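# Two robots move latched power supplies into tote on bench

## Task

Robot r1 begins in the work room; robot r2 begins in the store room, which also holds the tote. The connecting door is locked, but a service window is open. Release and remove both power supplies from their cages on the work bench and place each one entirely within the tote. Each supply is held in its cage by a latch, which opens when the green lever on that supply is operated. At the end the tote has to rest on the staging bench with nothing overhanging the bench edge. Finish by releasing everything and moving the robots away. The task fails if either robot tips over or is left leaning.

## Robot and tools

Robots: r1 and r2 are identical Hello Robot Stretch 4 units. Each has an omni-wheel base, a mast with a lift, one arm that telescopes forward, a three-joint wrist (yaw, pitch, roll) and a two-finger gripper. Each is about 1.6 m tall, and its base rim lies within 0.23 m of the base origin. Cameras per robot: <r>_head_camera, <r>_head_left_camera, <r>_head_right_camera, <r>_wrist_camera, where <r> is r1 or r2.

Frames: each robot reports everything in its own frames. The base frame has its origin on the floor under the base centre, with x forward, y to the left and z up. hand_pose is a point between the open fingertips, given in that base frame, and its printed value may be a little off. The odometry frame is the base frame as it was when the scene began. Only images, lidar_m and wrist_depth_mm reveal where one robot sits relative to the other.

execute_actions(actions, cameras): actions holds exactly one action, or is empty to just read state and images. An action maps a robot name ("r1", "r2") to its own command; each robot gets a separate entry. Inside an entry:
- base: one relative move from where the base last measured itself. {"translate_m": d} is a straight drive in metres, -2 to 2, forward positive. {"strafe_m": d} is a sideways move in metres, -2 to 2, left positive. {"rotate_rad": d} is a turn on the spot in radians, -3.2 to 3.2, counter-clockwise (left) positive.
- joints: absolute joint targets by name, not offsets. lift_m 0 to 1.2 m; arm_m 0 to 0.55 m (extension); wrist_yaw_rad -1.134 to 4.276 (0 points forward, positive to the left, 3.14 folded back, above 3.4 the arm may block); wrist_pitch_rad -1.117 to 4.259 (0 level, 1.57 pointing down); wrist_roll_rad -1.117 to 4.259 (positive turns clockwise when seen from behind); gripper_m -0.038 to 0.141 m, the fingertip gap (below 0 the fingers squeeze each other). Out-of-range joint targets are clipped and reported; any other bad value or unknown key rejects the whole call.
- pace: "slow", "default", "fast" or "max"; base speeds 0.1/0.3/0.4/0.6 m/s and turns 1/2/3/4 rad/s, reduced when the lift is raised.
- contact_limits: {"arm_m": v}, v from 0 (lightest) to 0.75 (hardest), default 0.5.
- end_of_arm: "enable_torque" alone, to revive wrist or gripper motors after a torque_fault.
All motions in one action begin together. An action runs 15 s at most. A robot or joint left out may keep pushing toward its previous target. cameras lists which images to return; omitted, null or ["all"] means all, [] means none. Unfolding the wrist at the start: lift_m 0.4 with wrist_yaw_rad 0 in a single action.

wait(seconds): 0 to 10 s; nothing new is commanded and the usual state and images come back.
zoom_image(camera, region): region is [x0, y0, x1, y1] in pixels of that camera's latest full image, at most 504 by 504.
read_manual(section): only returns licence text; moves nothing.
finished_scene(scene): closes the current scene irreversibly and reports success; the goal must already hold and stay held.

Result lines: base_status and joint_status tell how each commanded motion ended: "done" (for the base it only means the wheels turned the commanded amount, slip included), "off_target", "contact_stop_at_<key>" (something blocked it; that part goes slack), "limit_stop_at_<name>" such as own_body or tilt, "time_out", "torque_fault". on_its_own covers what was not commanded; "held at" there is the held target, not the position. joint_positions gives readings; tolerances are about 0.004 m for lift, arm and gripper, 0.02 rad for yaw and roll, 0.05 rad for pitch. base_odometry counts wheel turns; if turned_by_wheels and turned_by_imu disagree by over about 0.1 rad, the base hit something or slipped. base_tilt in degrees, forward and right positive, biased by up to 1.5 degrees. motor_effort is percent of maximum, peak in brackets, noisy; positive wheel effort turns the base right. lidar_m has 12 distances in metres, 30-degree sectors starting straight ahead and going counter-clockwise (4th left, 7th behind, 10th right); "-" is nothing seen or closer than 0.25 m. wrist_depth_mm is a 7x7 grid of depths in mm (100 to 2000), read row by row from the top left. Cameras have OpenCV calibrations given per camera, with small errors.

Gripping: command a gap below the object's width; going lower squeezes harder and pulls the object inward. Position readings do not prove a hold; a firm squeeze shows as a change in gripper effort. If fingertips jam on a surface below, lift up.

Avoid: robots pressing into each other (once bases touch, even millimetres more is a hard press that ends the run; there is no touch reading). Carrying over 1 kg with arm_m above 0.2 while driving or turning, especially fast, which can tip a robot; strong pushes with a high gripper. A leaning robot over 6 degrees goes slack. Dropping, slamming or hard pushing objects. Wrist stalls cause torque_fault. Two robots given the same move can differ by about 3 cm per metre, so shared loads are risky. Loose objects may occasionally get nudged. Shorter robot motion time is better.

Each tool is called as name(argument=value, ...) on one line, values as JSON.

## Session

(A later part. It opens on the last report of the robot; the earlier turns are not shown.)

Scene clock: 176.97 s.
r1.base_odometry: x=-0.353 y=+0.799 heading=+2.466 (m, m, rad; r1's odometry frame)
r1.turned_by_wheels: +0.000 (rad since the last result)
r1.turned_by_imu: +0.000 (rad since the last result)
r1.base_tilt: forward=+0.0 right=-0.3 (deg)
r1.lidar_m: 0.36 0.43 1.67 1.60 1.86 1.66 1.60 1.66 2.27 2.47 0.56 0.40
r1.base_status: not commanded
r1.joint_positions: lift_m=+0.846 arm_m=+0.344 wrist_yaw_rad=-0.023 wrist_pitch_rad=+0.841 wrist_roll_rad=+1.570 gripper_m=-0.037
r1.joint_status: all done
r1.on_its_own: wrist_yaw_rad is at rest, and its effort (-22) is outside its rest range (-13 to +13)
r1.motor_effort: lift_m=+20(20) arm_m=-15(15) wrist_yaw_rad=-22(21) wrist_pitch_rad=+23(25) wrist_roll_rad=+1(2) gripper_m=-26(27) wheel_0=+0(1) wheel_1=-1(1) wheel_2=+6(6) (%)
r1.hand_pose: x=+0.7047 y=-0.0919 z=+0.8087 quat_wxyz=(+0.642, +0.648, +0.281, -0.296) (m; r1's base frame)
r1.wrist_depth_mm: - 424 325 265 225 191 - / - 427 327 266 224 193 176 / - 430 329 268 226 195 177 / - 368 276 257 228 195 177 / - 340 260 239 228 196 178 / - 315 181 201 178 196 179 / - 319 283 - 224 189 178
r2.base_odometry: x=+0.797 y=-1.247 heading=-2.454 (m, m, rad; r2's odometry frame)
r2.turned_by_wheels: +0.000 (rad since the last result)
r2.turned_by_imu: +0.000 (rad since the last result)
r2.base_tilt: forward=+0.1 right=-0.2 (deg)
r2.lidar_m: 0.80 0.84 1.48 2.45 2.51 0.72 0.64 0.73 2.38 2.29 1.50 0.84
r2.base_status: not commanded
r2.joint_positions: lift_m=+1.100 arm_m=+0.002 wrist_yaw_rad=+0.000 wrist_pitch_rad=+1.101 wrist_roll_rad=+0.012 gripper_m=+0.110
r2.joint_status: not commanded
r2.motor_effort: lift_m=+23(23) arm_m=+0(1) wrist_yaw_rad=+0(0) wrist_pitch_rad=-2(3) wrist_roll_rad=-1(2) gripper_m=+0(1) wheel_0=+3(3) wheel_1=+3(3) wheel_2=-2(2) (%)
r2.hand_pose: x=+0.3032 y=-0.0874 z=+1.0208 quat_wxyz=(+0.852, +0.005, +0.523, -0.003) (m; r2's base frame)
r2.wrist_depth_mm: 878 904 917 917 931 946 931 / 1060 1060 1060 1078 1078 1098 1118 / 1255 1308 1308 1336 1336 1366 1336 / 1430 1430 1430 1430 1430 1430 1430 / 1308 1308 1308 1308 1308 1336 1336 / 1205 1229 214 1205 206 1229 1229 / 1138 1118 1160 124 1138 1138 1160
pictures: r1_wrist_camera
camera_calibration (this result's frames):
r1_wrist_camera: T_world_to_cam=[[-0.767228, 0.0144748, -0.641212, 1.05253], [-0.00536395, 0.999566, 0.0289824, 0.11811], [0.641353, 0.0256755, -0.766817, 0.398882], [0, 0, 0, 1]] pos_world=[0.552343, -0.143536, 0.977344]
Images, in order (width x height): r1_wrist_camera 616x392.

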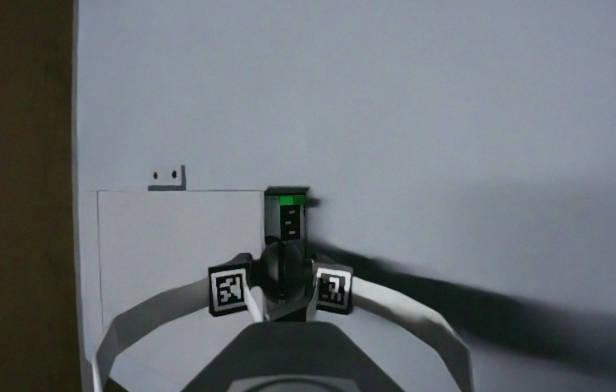

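execute_actions(actions=[{"r1":{"joints":{"arm_m":0.335,"lift_m":0.843},"pace":"slow"}}], cameras=["r1_wrist_camera"])

zoom_image(camera="r1_wrist_camera", region=[220, 160, 380, 310])

Scene clock: 177.83 s.
r1.base_odometry: x=-0.353 y=+0.799 heading=+2.466 (m, m, rad; r1's odometry frame)
r1.turned_by_wheels: +0.000 (rad since the last result)
r1.turned_by_imu: +0.000 (rad since the last result)
r1.base_tilt: forward=+0.0 right=-0.4 (deg)
r1.lidar_m: 0.38 0.39 1.67 1.62 1.86 1.67 1.59 1.66 2.25 2.45 0.58 0.40
r1.base_status: not commanded
r1.joint_positions: lift_m=+0.843 arm_m=+0.337 wrist_yaw_rad=-0.030 wrist_pitch_rad=+0.851 wrist_roll_rad=+1.570 gripper_m=-0.037
r1.joint_status: all done
r1.motor_effort: lift_m=+19(20) arm_m=-9(15) wrist_yaw_rad=-3(24) wrist_pitch_rad=-4(31) wrist_roll_rad=+0(0) gripper_m=-20(26) wheel_0=+1(1) wheel_1=+0(1) wheel_2=+1(7) (%)
r1.hand_pose: x=+0.6949 y=-0.0930 z=+0.8043 quat_wxyz=(+0.640, +0.648, +0.282, -0.301) (m; r1's base frame)
r1.wrist_depth_mm: - 413 317 258 220 190 - / - 413 320 260 220 191 174 / - 415 319 262 221 191 174 / - 355 268 258 224 193 175 / - 327 252 245 223 194 175 / - 319 180 198 174 190 176 / - 309 273 - 220 187 -
r2.base_odometry: x=+0.797 y=-1.247 heading=-2.454 (m, m, rad; r2's odometry frame)
r2.turned_by_wheels: +0.000 (rad since the last result)
r2.turned_by_imu: +0.000 (rad since the last result)
r2.base_tilt: forward=+0.1 right=-0.2 (deg)
r2.lidar_m: 0.78 0.85 1.47 2.43 2.55 0.70 0.65 0.72 2.36 2.27 1.48 0.84
r2.base_status: not commanded
r2.joint_positions: lift_m=+1.100 arm_m=+0.002 wrist_yaw_rad=+0.000 wrist_pitch_rad=+1.101 wrist_roll_rad=+0.012 gripper_m=+0.110
r2.joint_status: not commanded
r2.motor_effort: lift_m=+23(23) arm_m=-1(1) wrist_yaw_rad=+0(0) wrist_pitch_rad=-2(2) wrist_roll_rad=+0(3) gripper_m=-1(1) wheel_0=+3(3) wheel_1=+3(3) wheel_2=-3(2) (%)
r2.hand_pose: x=+0.3032 y=-0.0874 z=+1.0208 quat_wxyz=(+0.852, +0.005, +0.523, -0.003) (m; r2's base frame)
r2.wrist_depth_mm: 917 904 904 917 931 946 946 / 1060 1060 1060 1078 1118 1118 1118 / 1255 1308 1308 1336 1366 1366 1366 / 1397 1430 1430 1397 1430 1430 1430 / 1308 1308 1308 1336 1336 1308 1336 / 1205 1205 213 1205 205 1255 1255 / 1160 1118 1138 124 1138 1138 1138
pictures: r1_wrist_camera
camera_calibration (this result's frames):
r1_wrist_camera: T_world_to_cam=[[-0.773368, 0.0195437, -0.633656, 1.04096], [0.00128266, 0.999571, 0.0292641, 0.114483], [0.633956, 0.0218192, -0.773061, 0.411644], [0, 0, 0, 1]] pos_world=[0.543937, -0.14376, 0.974487]
Images, in order (width x height): r1_wrist_camera 616x392.

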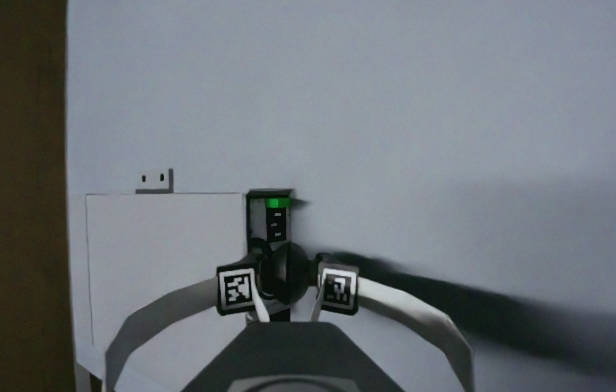

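Region (220, 160, 380, 310) of r1_wrist_camera's 616x392 image, scaled by 3.150; it fills the top 472 rows of this view, and the rest is white.

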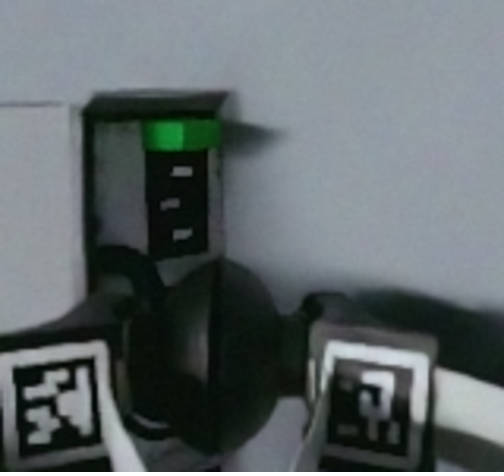

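execute_actions(actions=[{"r1":{"joints":{"arm_m":0.225,"wrist_pitch_rad":0.6,"lift_m":0.86}}}], cameras=[])

execute_actions(actions=[{"r1":{"joints":{"wrist_pitch_rad":0.22,"wrist_roll_rad":0.12,"gripper_m":0.058,"wrist_yaw_rad":0.0,"lift_m":0.8},"base":{"strafe_m":-0.02}}}], cameras=[])

execute_actions(actions=[{"r1":{"joints":{"lift_m":0.69,"arm_m":0.245}}}], cameras=["r1_wrist_camera"])

Scene clock: 181.13 s.
r1.base_odometry: x=-0.353 y=+0.799 heading=+2.466 (m, m, rad; r1's odometry frame)
r1.turned_by_wheels: +0.000 (rad since the last result)
r1.turned_by_imu: +0.000 (rad since the last result)
r1.base_tilt: forward=+0.0 right=-0.4 (deg)
r1.lidar_m: 0.37 0.43 1.67 1.64 1.88 1.66 1.60 1.67 2.26 2.48 0.57 0.35
r1.base_status: not commanded
r1.joint_positions: lift_m=+0.860 arm_m=+0.227 wrist_yaw_rad=-0.030 wrist_pitch_rad=+0.602 wrist_roll_rad=+1.570 gripper_m=-0.037
r1.joint_status: all done
r1.motor_effort: lift_m=+23(24) arm_m=-9(10) wrist_yaw_rad=-1(3) wrist_pitch_rad=-7(9) wrist_roll_rad=+0(0) gripper_m=-18(20) wheel_0=+1(1) wheel_1=+0(0) wheel_2=+1(1) (%)
r1.hand_pose: x=+0.6325 y=-0.0945 z=+0.8746 quat_wxyz=(+0.672, +0.678, +0.200, -0.220) (m; r1's base frame)
r1.wrist_depth_mm: - - 539 379 293 236 206 / - - 539 384 294 237 207 / - - 544 382 296 237 208 / - - 480 351 291 239 209 / - - 442 338 296 240 209 / - - 180 199 174 233 208 / - - - - 289 225 208
r2.base_odometry: x=+0.797 y=-1.247 heading=-2.454 (m, m, rad; r2's odometry frame)
r2.turned_by_wheels: +0.000 (rad since the last result)
r2.turned_by_imu: +0.001 (rad since the last result)
r2.base_tilt: forward=+0.2 right=-0.1 (deg)
r2.lidar_m: 0.79 0.84 1.50 2.44 2.54 0.69 0.66 0.70 2.39 2.26 1.45 0.83
r2.base_status: not commanded
r2.joint_positions: lift_m=+1.100 arm_m=+0.002 wrist_yaw_rad=+0.000 wrist_pitch_rad=+1.101 wrist_roll_rad=+0.012 gripper_m=+0.110
r2.joint_status: not commanded
r2.motor_effort: lift_m=+23(23) arm_m=+0(0) wrist_yaw_rad=+0(0) wrist_pitch_rad=-2(2) wrist_roll_rad=-1(2) gripper_m=-2(0) wheel_0=+3(3) wheel_1=+3(3) wheel_2=-2(2) (%)
r2.hand_pose: x=+0.3032 y=-0.0874 z=+1.0208 quat_wxyz=(+0.852, +0.005, +0.523, -0.003) (m; r2's base frame)
r2.wrist_depth_mm: 891 904 904 917 931 931 946 / 1042 1078 1078 1078 1078 1098 1118 / 1308 1308 1308 1336 1336 1397 1397 / 1397 1430 1464 1430 1430 1430 1430 / 1336 1308 1336 1308 1336 1308 1336 / 1229 1182 213 1229 206 1229 1205 / 1138 1138 1138 123 1138 1138 1160
pictures: none
No camera images: the call's "cameras" was empty. Leave "cameras" out to get every camera's image.

Scene clock: 182.77 s.
r1.base_odometry: x=-0.340 y=+0.815 heading=+2.466 (m, m, rad; r1's odometry frame)
r1.turned_by_wheels: +0.000 (rad since the last result)
r1.turned_by_imu: +0.000 (rad since the last result)
r1.base_tilt: forward=+0.0 right=-0.4 (deg)
r1.lidar_m: 0.36 0.39 1.70 1.63 1.86 1.70 1.58 1.66 2.28 2.45 0.55 0.41
r1.base_status: done
r1.joint_positions: lift_m=+0.800 arm_m=+0.227 wrist_yaw_rad=+0.000 wrist_pitch_rad=+0.223 wrist_roll_rad=+0.120 gripper_m=+0.058
r1.joint_status: all done
r1.motor_effort: lift_m=+17(21) arm_m=-9(9) wrist_yaw_rad=-2(2) wrist_pitch_rad=-8(13) wrist_roll_rad=-4(5) gripper_m=-3(19) wheel_0=-2(8) wheel_1=+2(2) wheel_2=+1(1) (%)
r1.hand_pose: x=+0.6788 y=-0.0874 z=+0.9148 quat_wxyz=(+0.992, +0.060, +0.111, -0.007) (m; r1's base frame)
r1.wrist_depth_mm: - - - - - - - / - - - - - - - / - - - - - - - / - - - - - - 715 / - - 455 496 544 521 500 / 1808 480 198 355 375 397 384 / 1464 322 315 - 345 322 320
r2.base_odometry: x=+0.797 y=-1.247 heading=-2.454 (m, m, rad; r2's odometry frame)
r2.turned_by_wheels: +0.000 (rad since the last result)
r2.turned_by_imu: +0.000 (rad since the last result)
r2.base_tilt: forward=+0.1 right=-0.2 (deg)
r2.lidar_m: 0.81 0.84 1.47 2.43 2.52 0.72 0.66 0.70 2.37 2.28 1.47 0.82
r2.base_status: not commanded
r2.joint_positions: lift_m=+1.100 arm_m=+0.002 wrist_yaw_rad=+0.000 wrist_pitch_rad=+1.101 wrist_roll_rad=+0.012 gripper_m=+0.110
r2.joint_status: not commanded
r2.motor_effort: lift_m=+23(23) arm_m=+0(0) wrist_yaw_rad=+0(0) wrist_pitch_rad=-2(2) wrist_roll_rad=-1(0) gripper_m=+0(1) wheel_0=+3(3) wheel_1=+3(3) wheel_2=-2(2) (%)
r2.hand_pose: x=+0.3032 y=-0.0874 z=+1.0208 quat_wxyz=(+0.852, +0.005, +0.523, -0.003) (m; r2's base frame)
r2.wrist_depth_mm: 904 904 904 917 931 917 931 / 1060 1060 1060 1078 1098 1098 1138 / 1281 1281 1308 1308 1366 1366 1366 / 1397 1430 1430 1430 1397 1430 1464 / 1336 1308 1308 1336 1308 1336 1308 / 1205 1205 214 1205 206 1205 1229 / 1138 1118 1138 124 1138 1138 1138
pictures: none
No camera images: the call's "cameras" was empty. Leave "cameras" out to get every camera's image.

Scene clock: 184.27 s.
r1.base_odometry: x=-0.340 y=+0.815 heading=+2.466 (m, m, rad; r1's odometry frame)
r1.turned_by_wheels: +0.000 (rad since the last result)
r1.turned_by_imu: +0.000 (rad since the last result)
r1.base_tilt: forward=+0.0 right=-0.4 (deg)
r1.lidar_m: 0.39 0.38 1.69 1.63 1.88 1.65 1.58 1.68 2.25 2.45 0.55 0.40
r1.base_status: not commanded
r1.joint_positions: lift_m=+0.690 arm_m=+0.243 wrist_yaw_rad=+0.000 wrist_pitch_rad=+0.222 wrist_roll_rad=+0.120 gripper_m=+0.058
r1.joint_status: all done
r1.motor_effort: lift_m=+17(17) arm_m=+9(8) wrist_yaw_rad=-3(2) wrist_pitch_rad=-8(8) wrist_roll_rad=-2(0) gripper_m=-2(3) wheel_0=-1(1) wheel_1=+2(2) wheel_2=+1(1) (%)
r1.hand_pose: x=+0.6957 y=-0.0874 z=+0.8048 quat_wxyz=(+0.992, +0.060, +0.111, -0.007) (m; r1's base frame)
r1.wrist_depth_mm: - - - - - - - / - - - - - - - / - - - - - - 699 / - - 349 370 445 424 404 / - 283 248 254 306 296 283 / 266 252 198 233 213 225 219 / 211 203 209 - 194 180 184
r2.base_odometry: x=+0.797 y=-1.247 heading=-2.454 (m, m, rad; r2's odometry frame)
r2.turned_by_wheels: +0.000 (rad since the last result)
r2.turned_by_imu: +0.000 (rad since the last result)
r2.base_tilt: forward=+0.0 right=-0.2 (deg)
r2.lidar_m: 0.78 0.83 1.51 2.42 2.55 0.69 0.67 0.69 2.38 2.29 1.47 0.85
r2.base_status: not commanded
r2.joint_positions: lift_m=+1.100 arm_m=+0.002 wrist_yaw_rad=+0.000 wrist_pitch_rad=+1.101 wrist_roll_rad=+0.012 gripper_m=+0.110
r2.joint_status: not commanded
r2.motor_effort: lift_m=+23(23) arm_m=+0(0) wrist_yaw_rad=+1(0) wrist_pitch_rad=-2(2) wrist_roll_rad=-1(0) gripper_m=-2(0) wheel_0=+3(3) wheel_1=+3(3) wheel_2=-2(2) (%)
r2.hand_pose: x=+0.3032 y=-0.0874 z=+1.0208 quat_wxyz=(+0.852, +0.005, +0.523, -0.003) (m; r2's base frame)
r2.wrist_depth_mm: 904 904 904 917 917 931 960 / 1060 1078 1078 1078 1098 1098 1118 / 1281 1308 1336 1336 1336 1366 1366 / 1430 1430 1430 1430 1430 1464 1464 / 1308 1336 1308 1336 1308 1336 1336 / 1205 1205 214 1229 206 1229 1229 / 1138 1138 1160 124 1138 1118 1160
pictures: r1_wrist_camera
camera_calibration (this result's frames):
r1_wrist_camera: T_world_to_cam=[[-0.0585085, -0.992509, -0.107248, 0.0322945], [-0.258644, 0.118835, -0.958635, 1.00777], [0.964199, -0.0283493, -0.263659, -0.23272], [0, 0, 0, 1]] pos_world=[0.486932, -0.0943029, 0.908188]
Images, in order (width x height): r1_wrist_camera 616x392.

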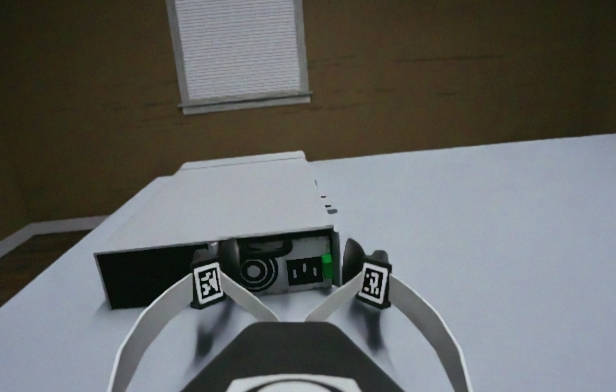

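execute_actions(actions=[{"r1":{"base":{"strafe_m":0.006},"pace":"slow"}}], cameras=[])

execute_actions(actions=[{"r1":{"joints":{"arm_m":0.254},"pace":"slow"}}], cameras=["r1_wrist_camera"])

zoom_image(camera="r1_wrist_camera", region=[190, 190, 400, 330])

Scene clock: 185.13 s.
r1.base_odometry: x=-0.344 y=+0.810 heading=+2.466 (m, m, rad; r1's odometry frame)
r1.turned_by_wheels: +0.000 (rad since the last result)
r1.turned_by_imu: +0.000 (rad since the last result)
r1.base_tilt: forward=+0.0 right=-0.3 (deg)
r1.lidar_m: 0.37 0.40 1.68 1.63 1.88 1.67 1.58 1.67 2.29 2.44 0.58 0.41
r1.base_status: done
r1.joint_positions: lift_m=+0.690 arm_m=+0.243 wrist_yaw_rad=+0.000 wrist_pitch_rad=+0.222 wrist_roll_rad=+0.120 gripper_m=+0.058
r1.joint_status: not commanded
r1.motor_effort: lift_m=+17(17) arm_m=+9(9) wrist_yaw_rad=-1(0) wrist_pitch_rad=-7(8) wrist_roll_rad=+0(2) gripper_m=-1(3) wheel_0=+0(8) wheel_1=+0(5) wheel_2=+0(1) (%)
r1.hand_pose: x=+0.6957 y=-0.0874 z=+0.8048 quat_wxyz=(+0.992, +0.060, +0.111, -0.007) (m; r1's base frame)
r1.wrist_depth_mm: - - - - - - - / - - - - - - - / - - - - - - 699 / - - 345 355 449 424 407 / - 301 249 254 306 294 283 / 266 255 198 233 213 226 218 / 211 203 209 - 194 181 183
r2.base_odometry: x=+0.797 y=-1.247 heading=-2.454 (m, m, rad; r2's odometry frame)
r2.turned_by_wheels: +0.000 (rad since the last result)
r2.turned_by_imu: +0.000 (rad since the last result)
r2.base_tilt: forward=+0.2 right=-0.2 (deg)
r2.lidar_m: 0.79 0.84 1.48 2.42 2.52 0.71 0.67 0.68 2.38 2.27 1.47 0.84
r2.base_status: not commanded
r2.joint_positions: lift_m=+1.100 arm_m=+0.002 wrist_yaw_rad=+0.000 wrist_pitch_rad=+1.101 wrist_roll_rad=+0.012 gripper_m=+0.110
r2.joint_status: not commanded
r2.motor_effort: lift_m=+22(23) arm_m=+0(0) wrist_yaw_rad=+0(0) wrist_pitch_rad=-2(2) wrist_roll_rad=+0(2) gripper_m=-1(0) wheel_0=+3(3) wheel_1=+3(3) wheel_2=-2(2) (%)
r2.hand_pose: x=+0.3032 y=-0.0874 z=+1.0208 quat_wxyz=(+0.852, +0.005, +0.523, -0.003) (m; r2's base frame)
r2.wrist_depth_mm: 904 904 917 917 917 946 946 / 1060 1078 1060 1078 1098 1098 1118 / 1255 1308 1308 1308 1336 1366 1366 / 1430 1430 1430 1430 1464 1430 1430 / 1308 1336 1336 1308 1308 1308 1336 / 1229 1205 214 1229 206 1229 1229 / 1160 1118 1160 124 1138 1138 1138
pictures: none
No camera images: the call's "cameras" was empty. Leave "cameras" out to get every camera's image.

Scene clock: 186.03 s.
r1.base_odometry: x=-0.344 y=+0.810 heading=+2.466 (m, m, rad; r1's odometry frame)
r1.turned_by_wheels: +0.000 (rad since the last result)
r1.turned_by_imu: +0.000 (rad since the last result)
r1.base_tilt: forward=+0.0 right=-0.4 (deg)
r1.lidar_m: 0.38 0.42 1.70 1.64 1.86 1.67 1.58 1.66 2.27 2.46 0.56 0.39
r1.base_status: not commanded
r1.joint_positions: lift_m=+0.690 arm_m=+0.252 wrist_yaw_rad=-0.001 wrist_pitch_rad=+0.224 wrist_roll_rad=+0.120 gripper_m=+0.058
r1.joint_status: all done
r1.motor_effort: lift_m=+17(17) arm_m=+12(13) wrist_yaw_rad=+2(3) wrist_pitch_rad=-11(12) wrist_roll_rad=+0(3) gripper_m=-2(2) wheel_0=+1(1) wheel_1=+0(0) wheel_2=-1(1) (%)
r1.hand_pose: x=+0.7039 y=-0.0878 z=+0.8045 quat_wxyz=(+0.992, +0.060, +0.111, -0.007) (m; r1's base frame)
r1.wrist_depth_mm: - - - - - - - / - - - - - - - / - - - - - - 668 / - - 342 349 445 421 402 / - 277 243 246 303 293 282 / 266 242 224 231 213 224 217 / 210 198 208 - 193 179 183
r2.base_odometry: x=+0.797 y=-1.247 heading=-2.454 (m, m, rad; r2's odometry frame)
r2.turned_by_wheels: +0.000 (rad since the last result)
r2.turned_by_imu: +0.000 (rad since the last result)
r2.base_tilt: forward=+0.1 right=-0.2 (deg)
r2.lidar_m: 0.77 0.83 1.45 2.44 2.53 0.71 0.63 0.71 2.36 2.25 1.50 0.84
r2.base_status: not commanded
r2.joint_positions: lift_m=+1.100 arm_m=+0.002 wrist_yaw_rad=+0.000 wrist_pitch_rad=+1.101 wrist_roll_rad=+0.012 gripper_m=+0.110
r2.joint_status: not commanded
r2.motor_effort: lift_m=+23(23) arm_m=+0(1) wrist_yaw_rad=+0(0) wrist_pitch_rad=-2(2) wrist_roll_rad=-2(1) gripper_m=-1(0) wheel_0=+3(3) wheel_1=+3(3) wheel_2=-2(2) (%)
r2.hand_pose: x=+0.3032 y=-0.0874 z=+1.0208 quat_wxyz=(+0.852, +0.005, +0.523, -0.003) (m; r2's base frame)
r2.wrist_depth_mm: 904 891 917 917 917 931 946 / 1060 1060 1078 1078 1098 1118 1118 / 1308 1308 1308 1308 1336 1366 1397 / 1397 1430 1430 1397 1397 1430 1430 / 1336 1308 1336 1281 1336 1308 1336 / 1255 1205 213 1229 205 1229 1205 / 1138 1138 1138 124 1138 1138 1160
pictures: r1_wrist_camera
camera_calibration (this result's frames):
r1_wrist_camera: T_world_to_cam=[[-0.0598385, -0.992473, -0.106848, 0.0329945], [-0.259607, 0.11883, -0.958376, 1.01008], [0.963859, -0.0296092, -0.264763, -0.239668], [0, 0, 0, 1]] pos_world=[0.495204, -0.0943778, 0.908107]
Images, in order (width x height): r1_wrist_camera 616x392.

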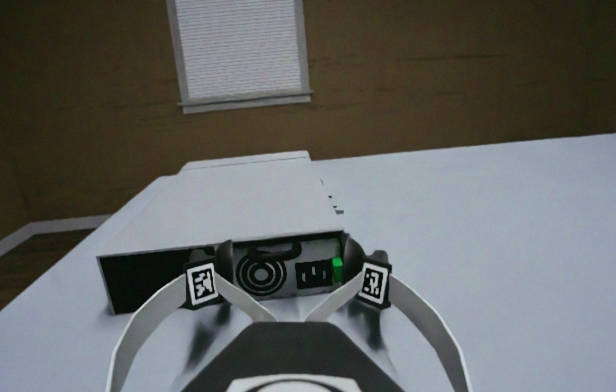

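Region (190, 190, 400, 330) of r1_wrist_camera's 616x392 image, scaled by 2.400.

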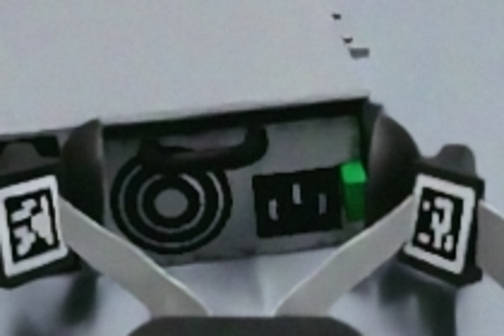

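execute_actions(actions=[{"r1":{"joints":{"arm_m":0.2525,"gripper_m":0.044},"pace":"slow"}}], cameras=["r1_wrist_camera"])

zoom_image(camera="r1_wrist_camera", region=[190, 190, 400, 330])

Scene clock: 187.20 s.
r1.base_odometry: x=-0.344 y=+0.810 heading=+2.466 (m, m, rad; r1's odometry frame)
r1.turned_by_wheels: +0.000 (rad since the last result)
r1.turned_by_imu: +0.000 (rad since the last result)
r1.base_tilt: forward=+0.0 right=-0.4 (deg)
r1.lidar_m: 0.38 0.41 1.68 1.65 1.88 1.68 1.58 1.67 2.24 2.45 0.58 0.41
r1.base_status: not commanded
r1.joint_positions: lift_m=+0.690 arm_m=+0.252 wrist_yaw_rad=-0.004 wrist_pitch_rad=+0.224 wrist_roll_rad=+0.120 gripper_m=+0.044
r1.joint_status: all done
r1.motor_effort: lift_m=+17(17) arm_m=+4(14) wrist_yaw_rad=+11(11) wrist_pitch_rad=-13(13) wrist_roll_rad=+0(0) gripper_m=-8(6) wheel_0=+1(1) wheel_1=+0(0) wheel_2=-1(1) (%)
r1.hand_pose: x=+0.7036 y=-0.0886 z=+0.8044 quat_wxyz=(+0.992, +0.060, +0.111, -0.009) (m; r1's base frame)
r1.wrist_depth_mm: - - - - - - - / - - - - - - - / - - - - - - 683 / - - 342 357 445 418 399 / - 273 243 249 304 291 282 / 264 247 193 233 194 224 219 / 209 200 207 - 193 179 182
r2.base_odometry: x=+0.797 y=-1.247 heading=-2.454 (m, m, rad; r2's odometry frame)
r2.turned_by_wheels: +0.000 (rad since the last result)
r2.turned_by_imu: +0.000 (rad since the last result)
r2.base_tilt: forward=+0.1 right=-0.2 (deg)
r2.lidar_m: 0.78 0.83 1.49 2.44 2.53 0.70 0.66 0.70 2.39 2.29 1.47 0.82
r2.base_status: not commanded
r2.joint_positions: lift_m=+1.100 arm_m=+0.002 wrist_yaw_rad=+0.000 wrist_pitch_rad=+1.101 wrist_roll_rad=+0.012 gripper_m=+0.110
r2.joint_status: not commanded
r2.motor_effort: lift_m=+23(23) arm_m=+0(0) wrist_yaw_rad=+0(0) wrist_pitch_rad=-3(3) wrist_roll_rad=+1(2) gripper_m=-1(1) wheel_0=+3(3) wheel_1=+3(3) wheel_2=-2(2) (%)
r2.hand_pose: x=+0.3032 y=-0.0874 z=+1.0208 quat_wxyz=(+0.852, +0.005, +0.523, -0.003) (m; r2's base frame)
r2.wrist_depth_mm: 891 904 904 917 931 931 960 / 1060 1078 1060 1078 1098 1098 1138 / 1281 1308 1308 1308 1336 1397 1397 / 1430 1430 1397 1430 1430 1430 1397 / 1308 1308 1308 1336 1336 1308 1336 / 1205 1205 214 1229 206 1229 1229 / 1160 1118 1138 124 1138 1138 1138
pictures: r1_wrist_camera
camera_calibration (this result's frames):
r1_wrist_camera: T_world_to_cam=[[-0.062761, -0.992302, -0.106758, 0.0341503], [-0.259645, 0.119519, -0.95828, 1.01001], [0.963663, -0.0324236, -0.265147, -0.239252], [0, 0, 0, 1]] pos_world=[0.494945, -0.0945853, 0.908078]
Images, in order (width x height): r1_wrist_camera 616x392.

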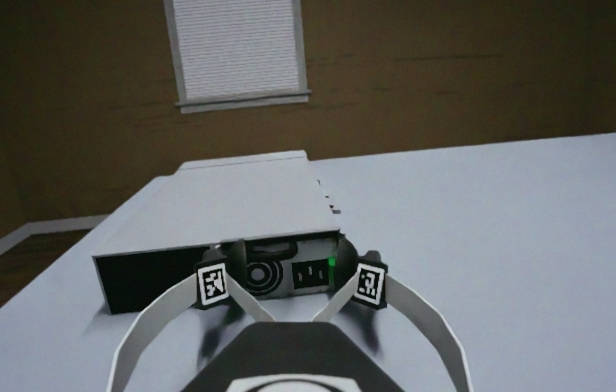

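Region (190, 190, 400, 330) of r1_wrist_camera's 616x392 image, scaled by 2.400.

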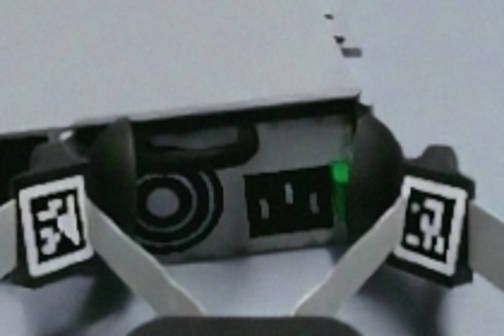

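execute_actions(actions=[{"r1":{"joints":{"arm_m":0.2475,"gripper_m":0.04},"base":{"strafe_m":0.003},"pace":"slow"}}], cameras=["r1_wrist_camera"])

zoom_image(camera="r1_wrist_camera", region=[190, 190, 400, 330])

Scene clock: 188.10 s.
r1.base_odometry: x=-0.346 y=+0.808 heading=+2.465 (m, m, rad; r1's odometry frame)
r1.turned_by_wheels: -0.001 (rad since the last result)
r1.turned_by_imu: -0.001 (rad since the last result)
r1.base_tilt: forward=+0.0 right=-0.3 (deg)
r1.lidar_m: 0.37 0.38 1.69 1.62 1.88 1.69 1.59 1.66 2.24 2.46 0.54 0.39
r1.base_status: done
r1.joint_positions: lift_m=+0.690 arm_m=+0.249 wrist_yaw_rad=-0.004 wrist_pitch_rad=+0.223 wrist_roll_rad=+0.120 gripper_m=+0.040
r1.joint_status: all done
r1.motor_effort: lift_m=+17(17) arm_m=-9(12) wrist_yaw_rad=+10(16) wrist_pitch_rad=-9(12) wrist_roll_rad=-1(1) gripper_m=-4(3) wheel_0=-4(2) wheel_1=-2(2) wheel_2=-1(2) (%)
r1.hand_pose: x=+0.7010 y=-0.0886 z=+0.8046 quat_wxyz=(+0.992, +0.060, +0.111, -0.009) (m; r1's base frame)
r1.wrist_depth_mm: - - - - - - - / - - - - - - - / - - - - - - 699 / - - 347 355 449 421 407 / - 285 248 250 306 293 283 / 265 247 197 233 198 225 218 / 211 201 208 - 194 180 183
r2.base_odometry: x=+0.797 y=-1.247 heading=-2.454 (m, m, rad; r2's odometry frame)
r2.turned_by_wheels: +0.000 (rad since the last result)
r2.turned_by_imu: +0.000 (rad since the last result)
r2.base_tilt: forward=+0.1 right=-0.3 (deg)
r2.lidar_m: 0.80 0.83 1.46 2.43 2.52 0.70 0.63 0.67 2.39 2.30 1.48 0.82
r2.base_status: not commanded
r2.joint_positions: lift_m=+1.100 arm_m=+0.002 wrist_yaw_rad=+0.000 wrist_pitch_rad=+1.101 wrist_roll_rad=+0.012 gripper_m=+0.110
r2.joint_status: not commanded
r2.motor_effort: lift_m=+23(23) arm_m=-1(0) wrist_yaw_rad=+0(0) wrist_pitch_rad=-2(3) wrist_roll_rad=-2(1) gripper_m=+0(3) wheel_0=+3(3) wheel_1=+3(3) wheel_2=-2(2) (%)
r2.hand_pose: x=+0.3032 y=-0.0874 z=+1.0208 quat_wxyz=(+0.852, +0.005, +0.523, -0.003) (m; r2's base frame)
r2.wrist_depth_mm: 891 891 904 917 931 931 946 / 1060 1060 1060 1078 1078 1118 1118 / 1255 1308 1308 1336 1336 1366 1397 / 1430 1430 1430 1397 1397 1430 1397 / 1308 1308 1308 1308 1308 1336 1336 / 1229 1205 214 1229 206 1205 1205 / 1138 1118 1138 123 1138 1118 1138
pictures: r1_wrist_camera
camera_calibration (this result's frames):
r1_wrist_camera: T_world_to_cam=[[-0.0627169, -0.9923, -0.106807, 0.0340091], [-0.258839, 0.119528, -0.958496, 1.00917], [0.963882, -0.0324681, -0.264342, -0.237502], [0, 0, 0, 1]] pos_world=[0.49227, -0.0945884, 0.908138]
Images, in order (width x height): r1_wrist_camera 616x392.

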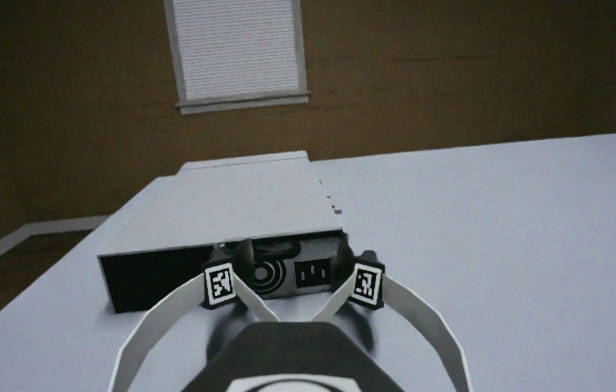

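Region (190, 190, 400, 330) of r1_wrist_camera's 616x392 image, scaled by 2.400.

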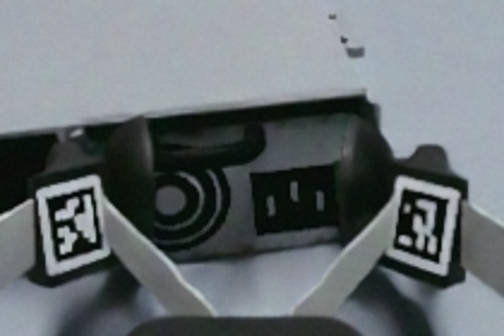

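execute_actions(actions=[{"r1":{"joints":{"arm_m":0.2545},"pace":"slow"}}], cameras=["r1_wrist_camera"])

zoom_image(camera="r1_wrist_camera", region=[190, 190, 400, 330])

Scene clock: 189.00 s.
r1.base_odometry: x=-0.346 y=+0.808 heading=+2.465 (m, m, rad; r1's odometry frame)
r1.turned_by_wheels: +0.000 (rad since the last result)
r1.turned_by_imu: +0.000 (rad since the last result)
r1.base_tilt: forward=-0.1 right=-0.4 (deg)
r1.lidar_m: 0.36 0.39 1.70 1.63 1.86 1.66 1.58 1.65 2.25 2.45 0.55 0.39
r1.base_status: not commanded
r1.joint_positions: lift_m=+0.690 arm_m=+0.252 wrist_yaw_rad=-0.006 wrist_pitch_rad=+0.223 wrist_roll_rad=+0.120 gripper_m=+0.040
r1.joint_status: all done
r1.on_its_own: wrist_yaw_rad is at rest, and its effort (+16) is outside its rest range (-13 to +13)
r1.motor_effort: lift_m=+17(17) arm_m=+12(12) wrist_yaw_rad=+16(16) wrist_pitch_rad=-10(11) wrist_roll_rad=+0(0) gripper_m=-7(6) wheel_0=-4(4) wheel_1=-1(2) wheel_2=-2(2) (%)
r1.hand_pose: x=+0.7041 y=-0.0892 z=+0.8046 quat_wxyz=(+0.992, +0.060, +0.111, -0.010) (m; r1's base frame)
r1.wrist_depth_mm: - - - - - - - / - - - - - - - / - - - - - - 699 / - - 343 357 449 418 402 / - 277 245 246 306 296 282 / 266 245 197 233 193 225 219 / 210 201 208 - 194 180 183
r2.base_odometry: x=+0.797 y=-1.247 heading=-2.454 (m, m, rad; r2's odometry frame)
r2.turned_by_wheels: +0.000 (rad since the last result)
r2.turned_by_imu: +0.000 (rad since the last result)
r2.base_tilt: forward=+0.1 right=-0.2 (deg)
r2.lidar_m: 0.78 0.82 1.49 2.45 2.51 0.69 0.66 0.70 2.38 2.26 1.48 0.82
r2.base_status: not commanded
r2.joint_positions: lift_m=+1.100 arm_m=+0.002 wrist_yaw_rad=+0.000 wrist_pitch_rad=+1.101 wrist_roll_rad=+0.012 gripper_m=+0.110
r2.joint_status: not commanded
r2.motor_effort: lift_m=+23(23) arm_m=-1(1) wrist_yaw_rad=+0(0) wrist_pitch_rad=-2(2) wrist_roll_rad=-1(1) gripper_m=-1(2) wheel_0=+3(3) wheel_1=+3(3) wheel_2=-2(2) (%)
r2.hand_pose: x=+0.3032 y=-0.0874 z=+1.0208 quat_wxyz=(+0.852, +0.005, +0.523, -0.003) (m; r2's base frame)
r2.wrist_depth_mm: 891 904 904 917 917 946 960 / 1060 1060 1060 1078 1098 1118 1138 / 1281 1281 1336 1336 1336 1336 1397 / 1397 1397 1430 1430 1430 1464 1430 / 1308 1308 1308 1308 1336 1308 1336 / 1205 1182 215 1229 205 1205 1229 / 1138 1118 1138 124 1138 1138 1160
pictures: r1_wrist_camera
camera_calibration (this result's frames):
r1_wrist_camera: T_world_to_cam=[[-0.0647615, -0.99217, -0.106796, 0.0350693], [-0.258766, 0.120057, -0.95845, 1.00994], [0.963767, -0.0344355, -0.264515, -0.240444], [0, 0, 0, 1]] pos_world=[0.495342, -0.0947357, 0.908125]
Images, in order (width x height): r1_wrist_camera 616x392.

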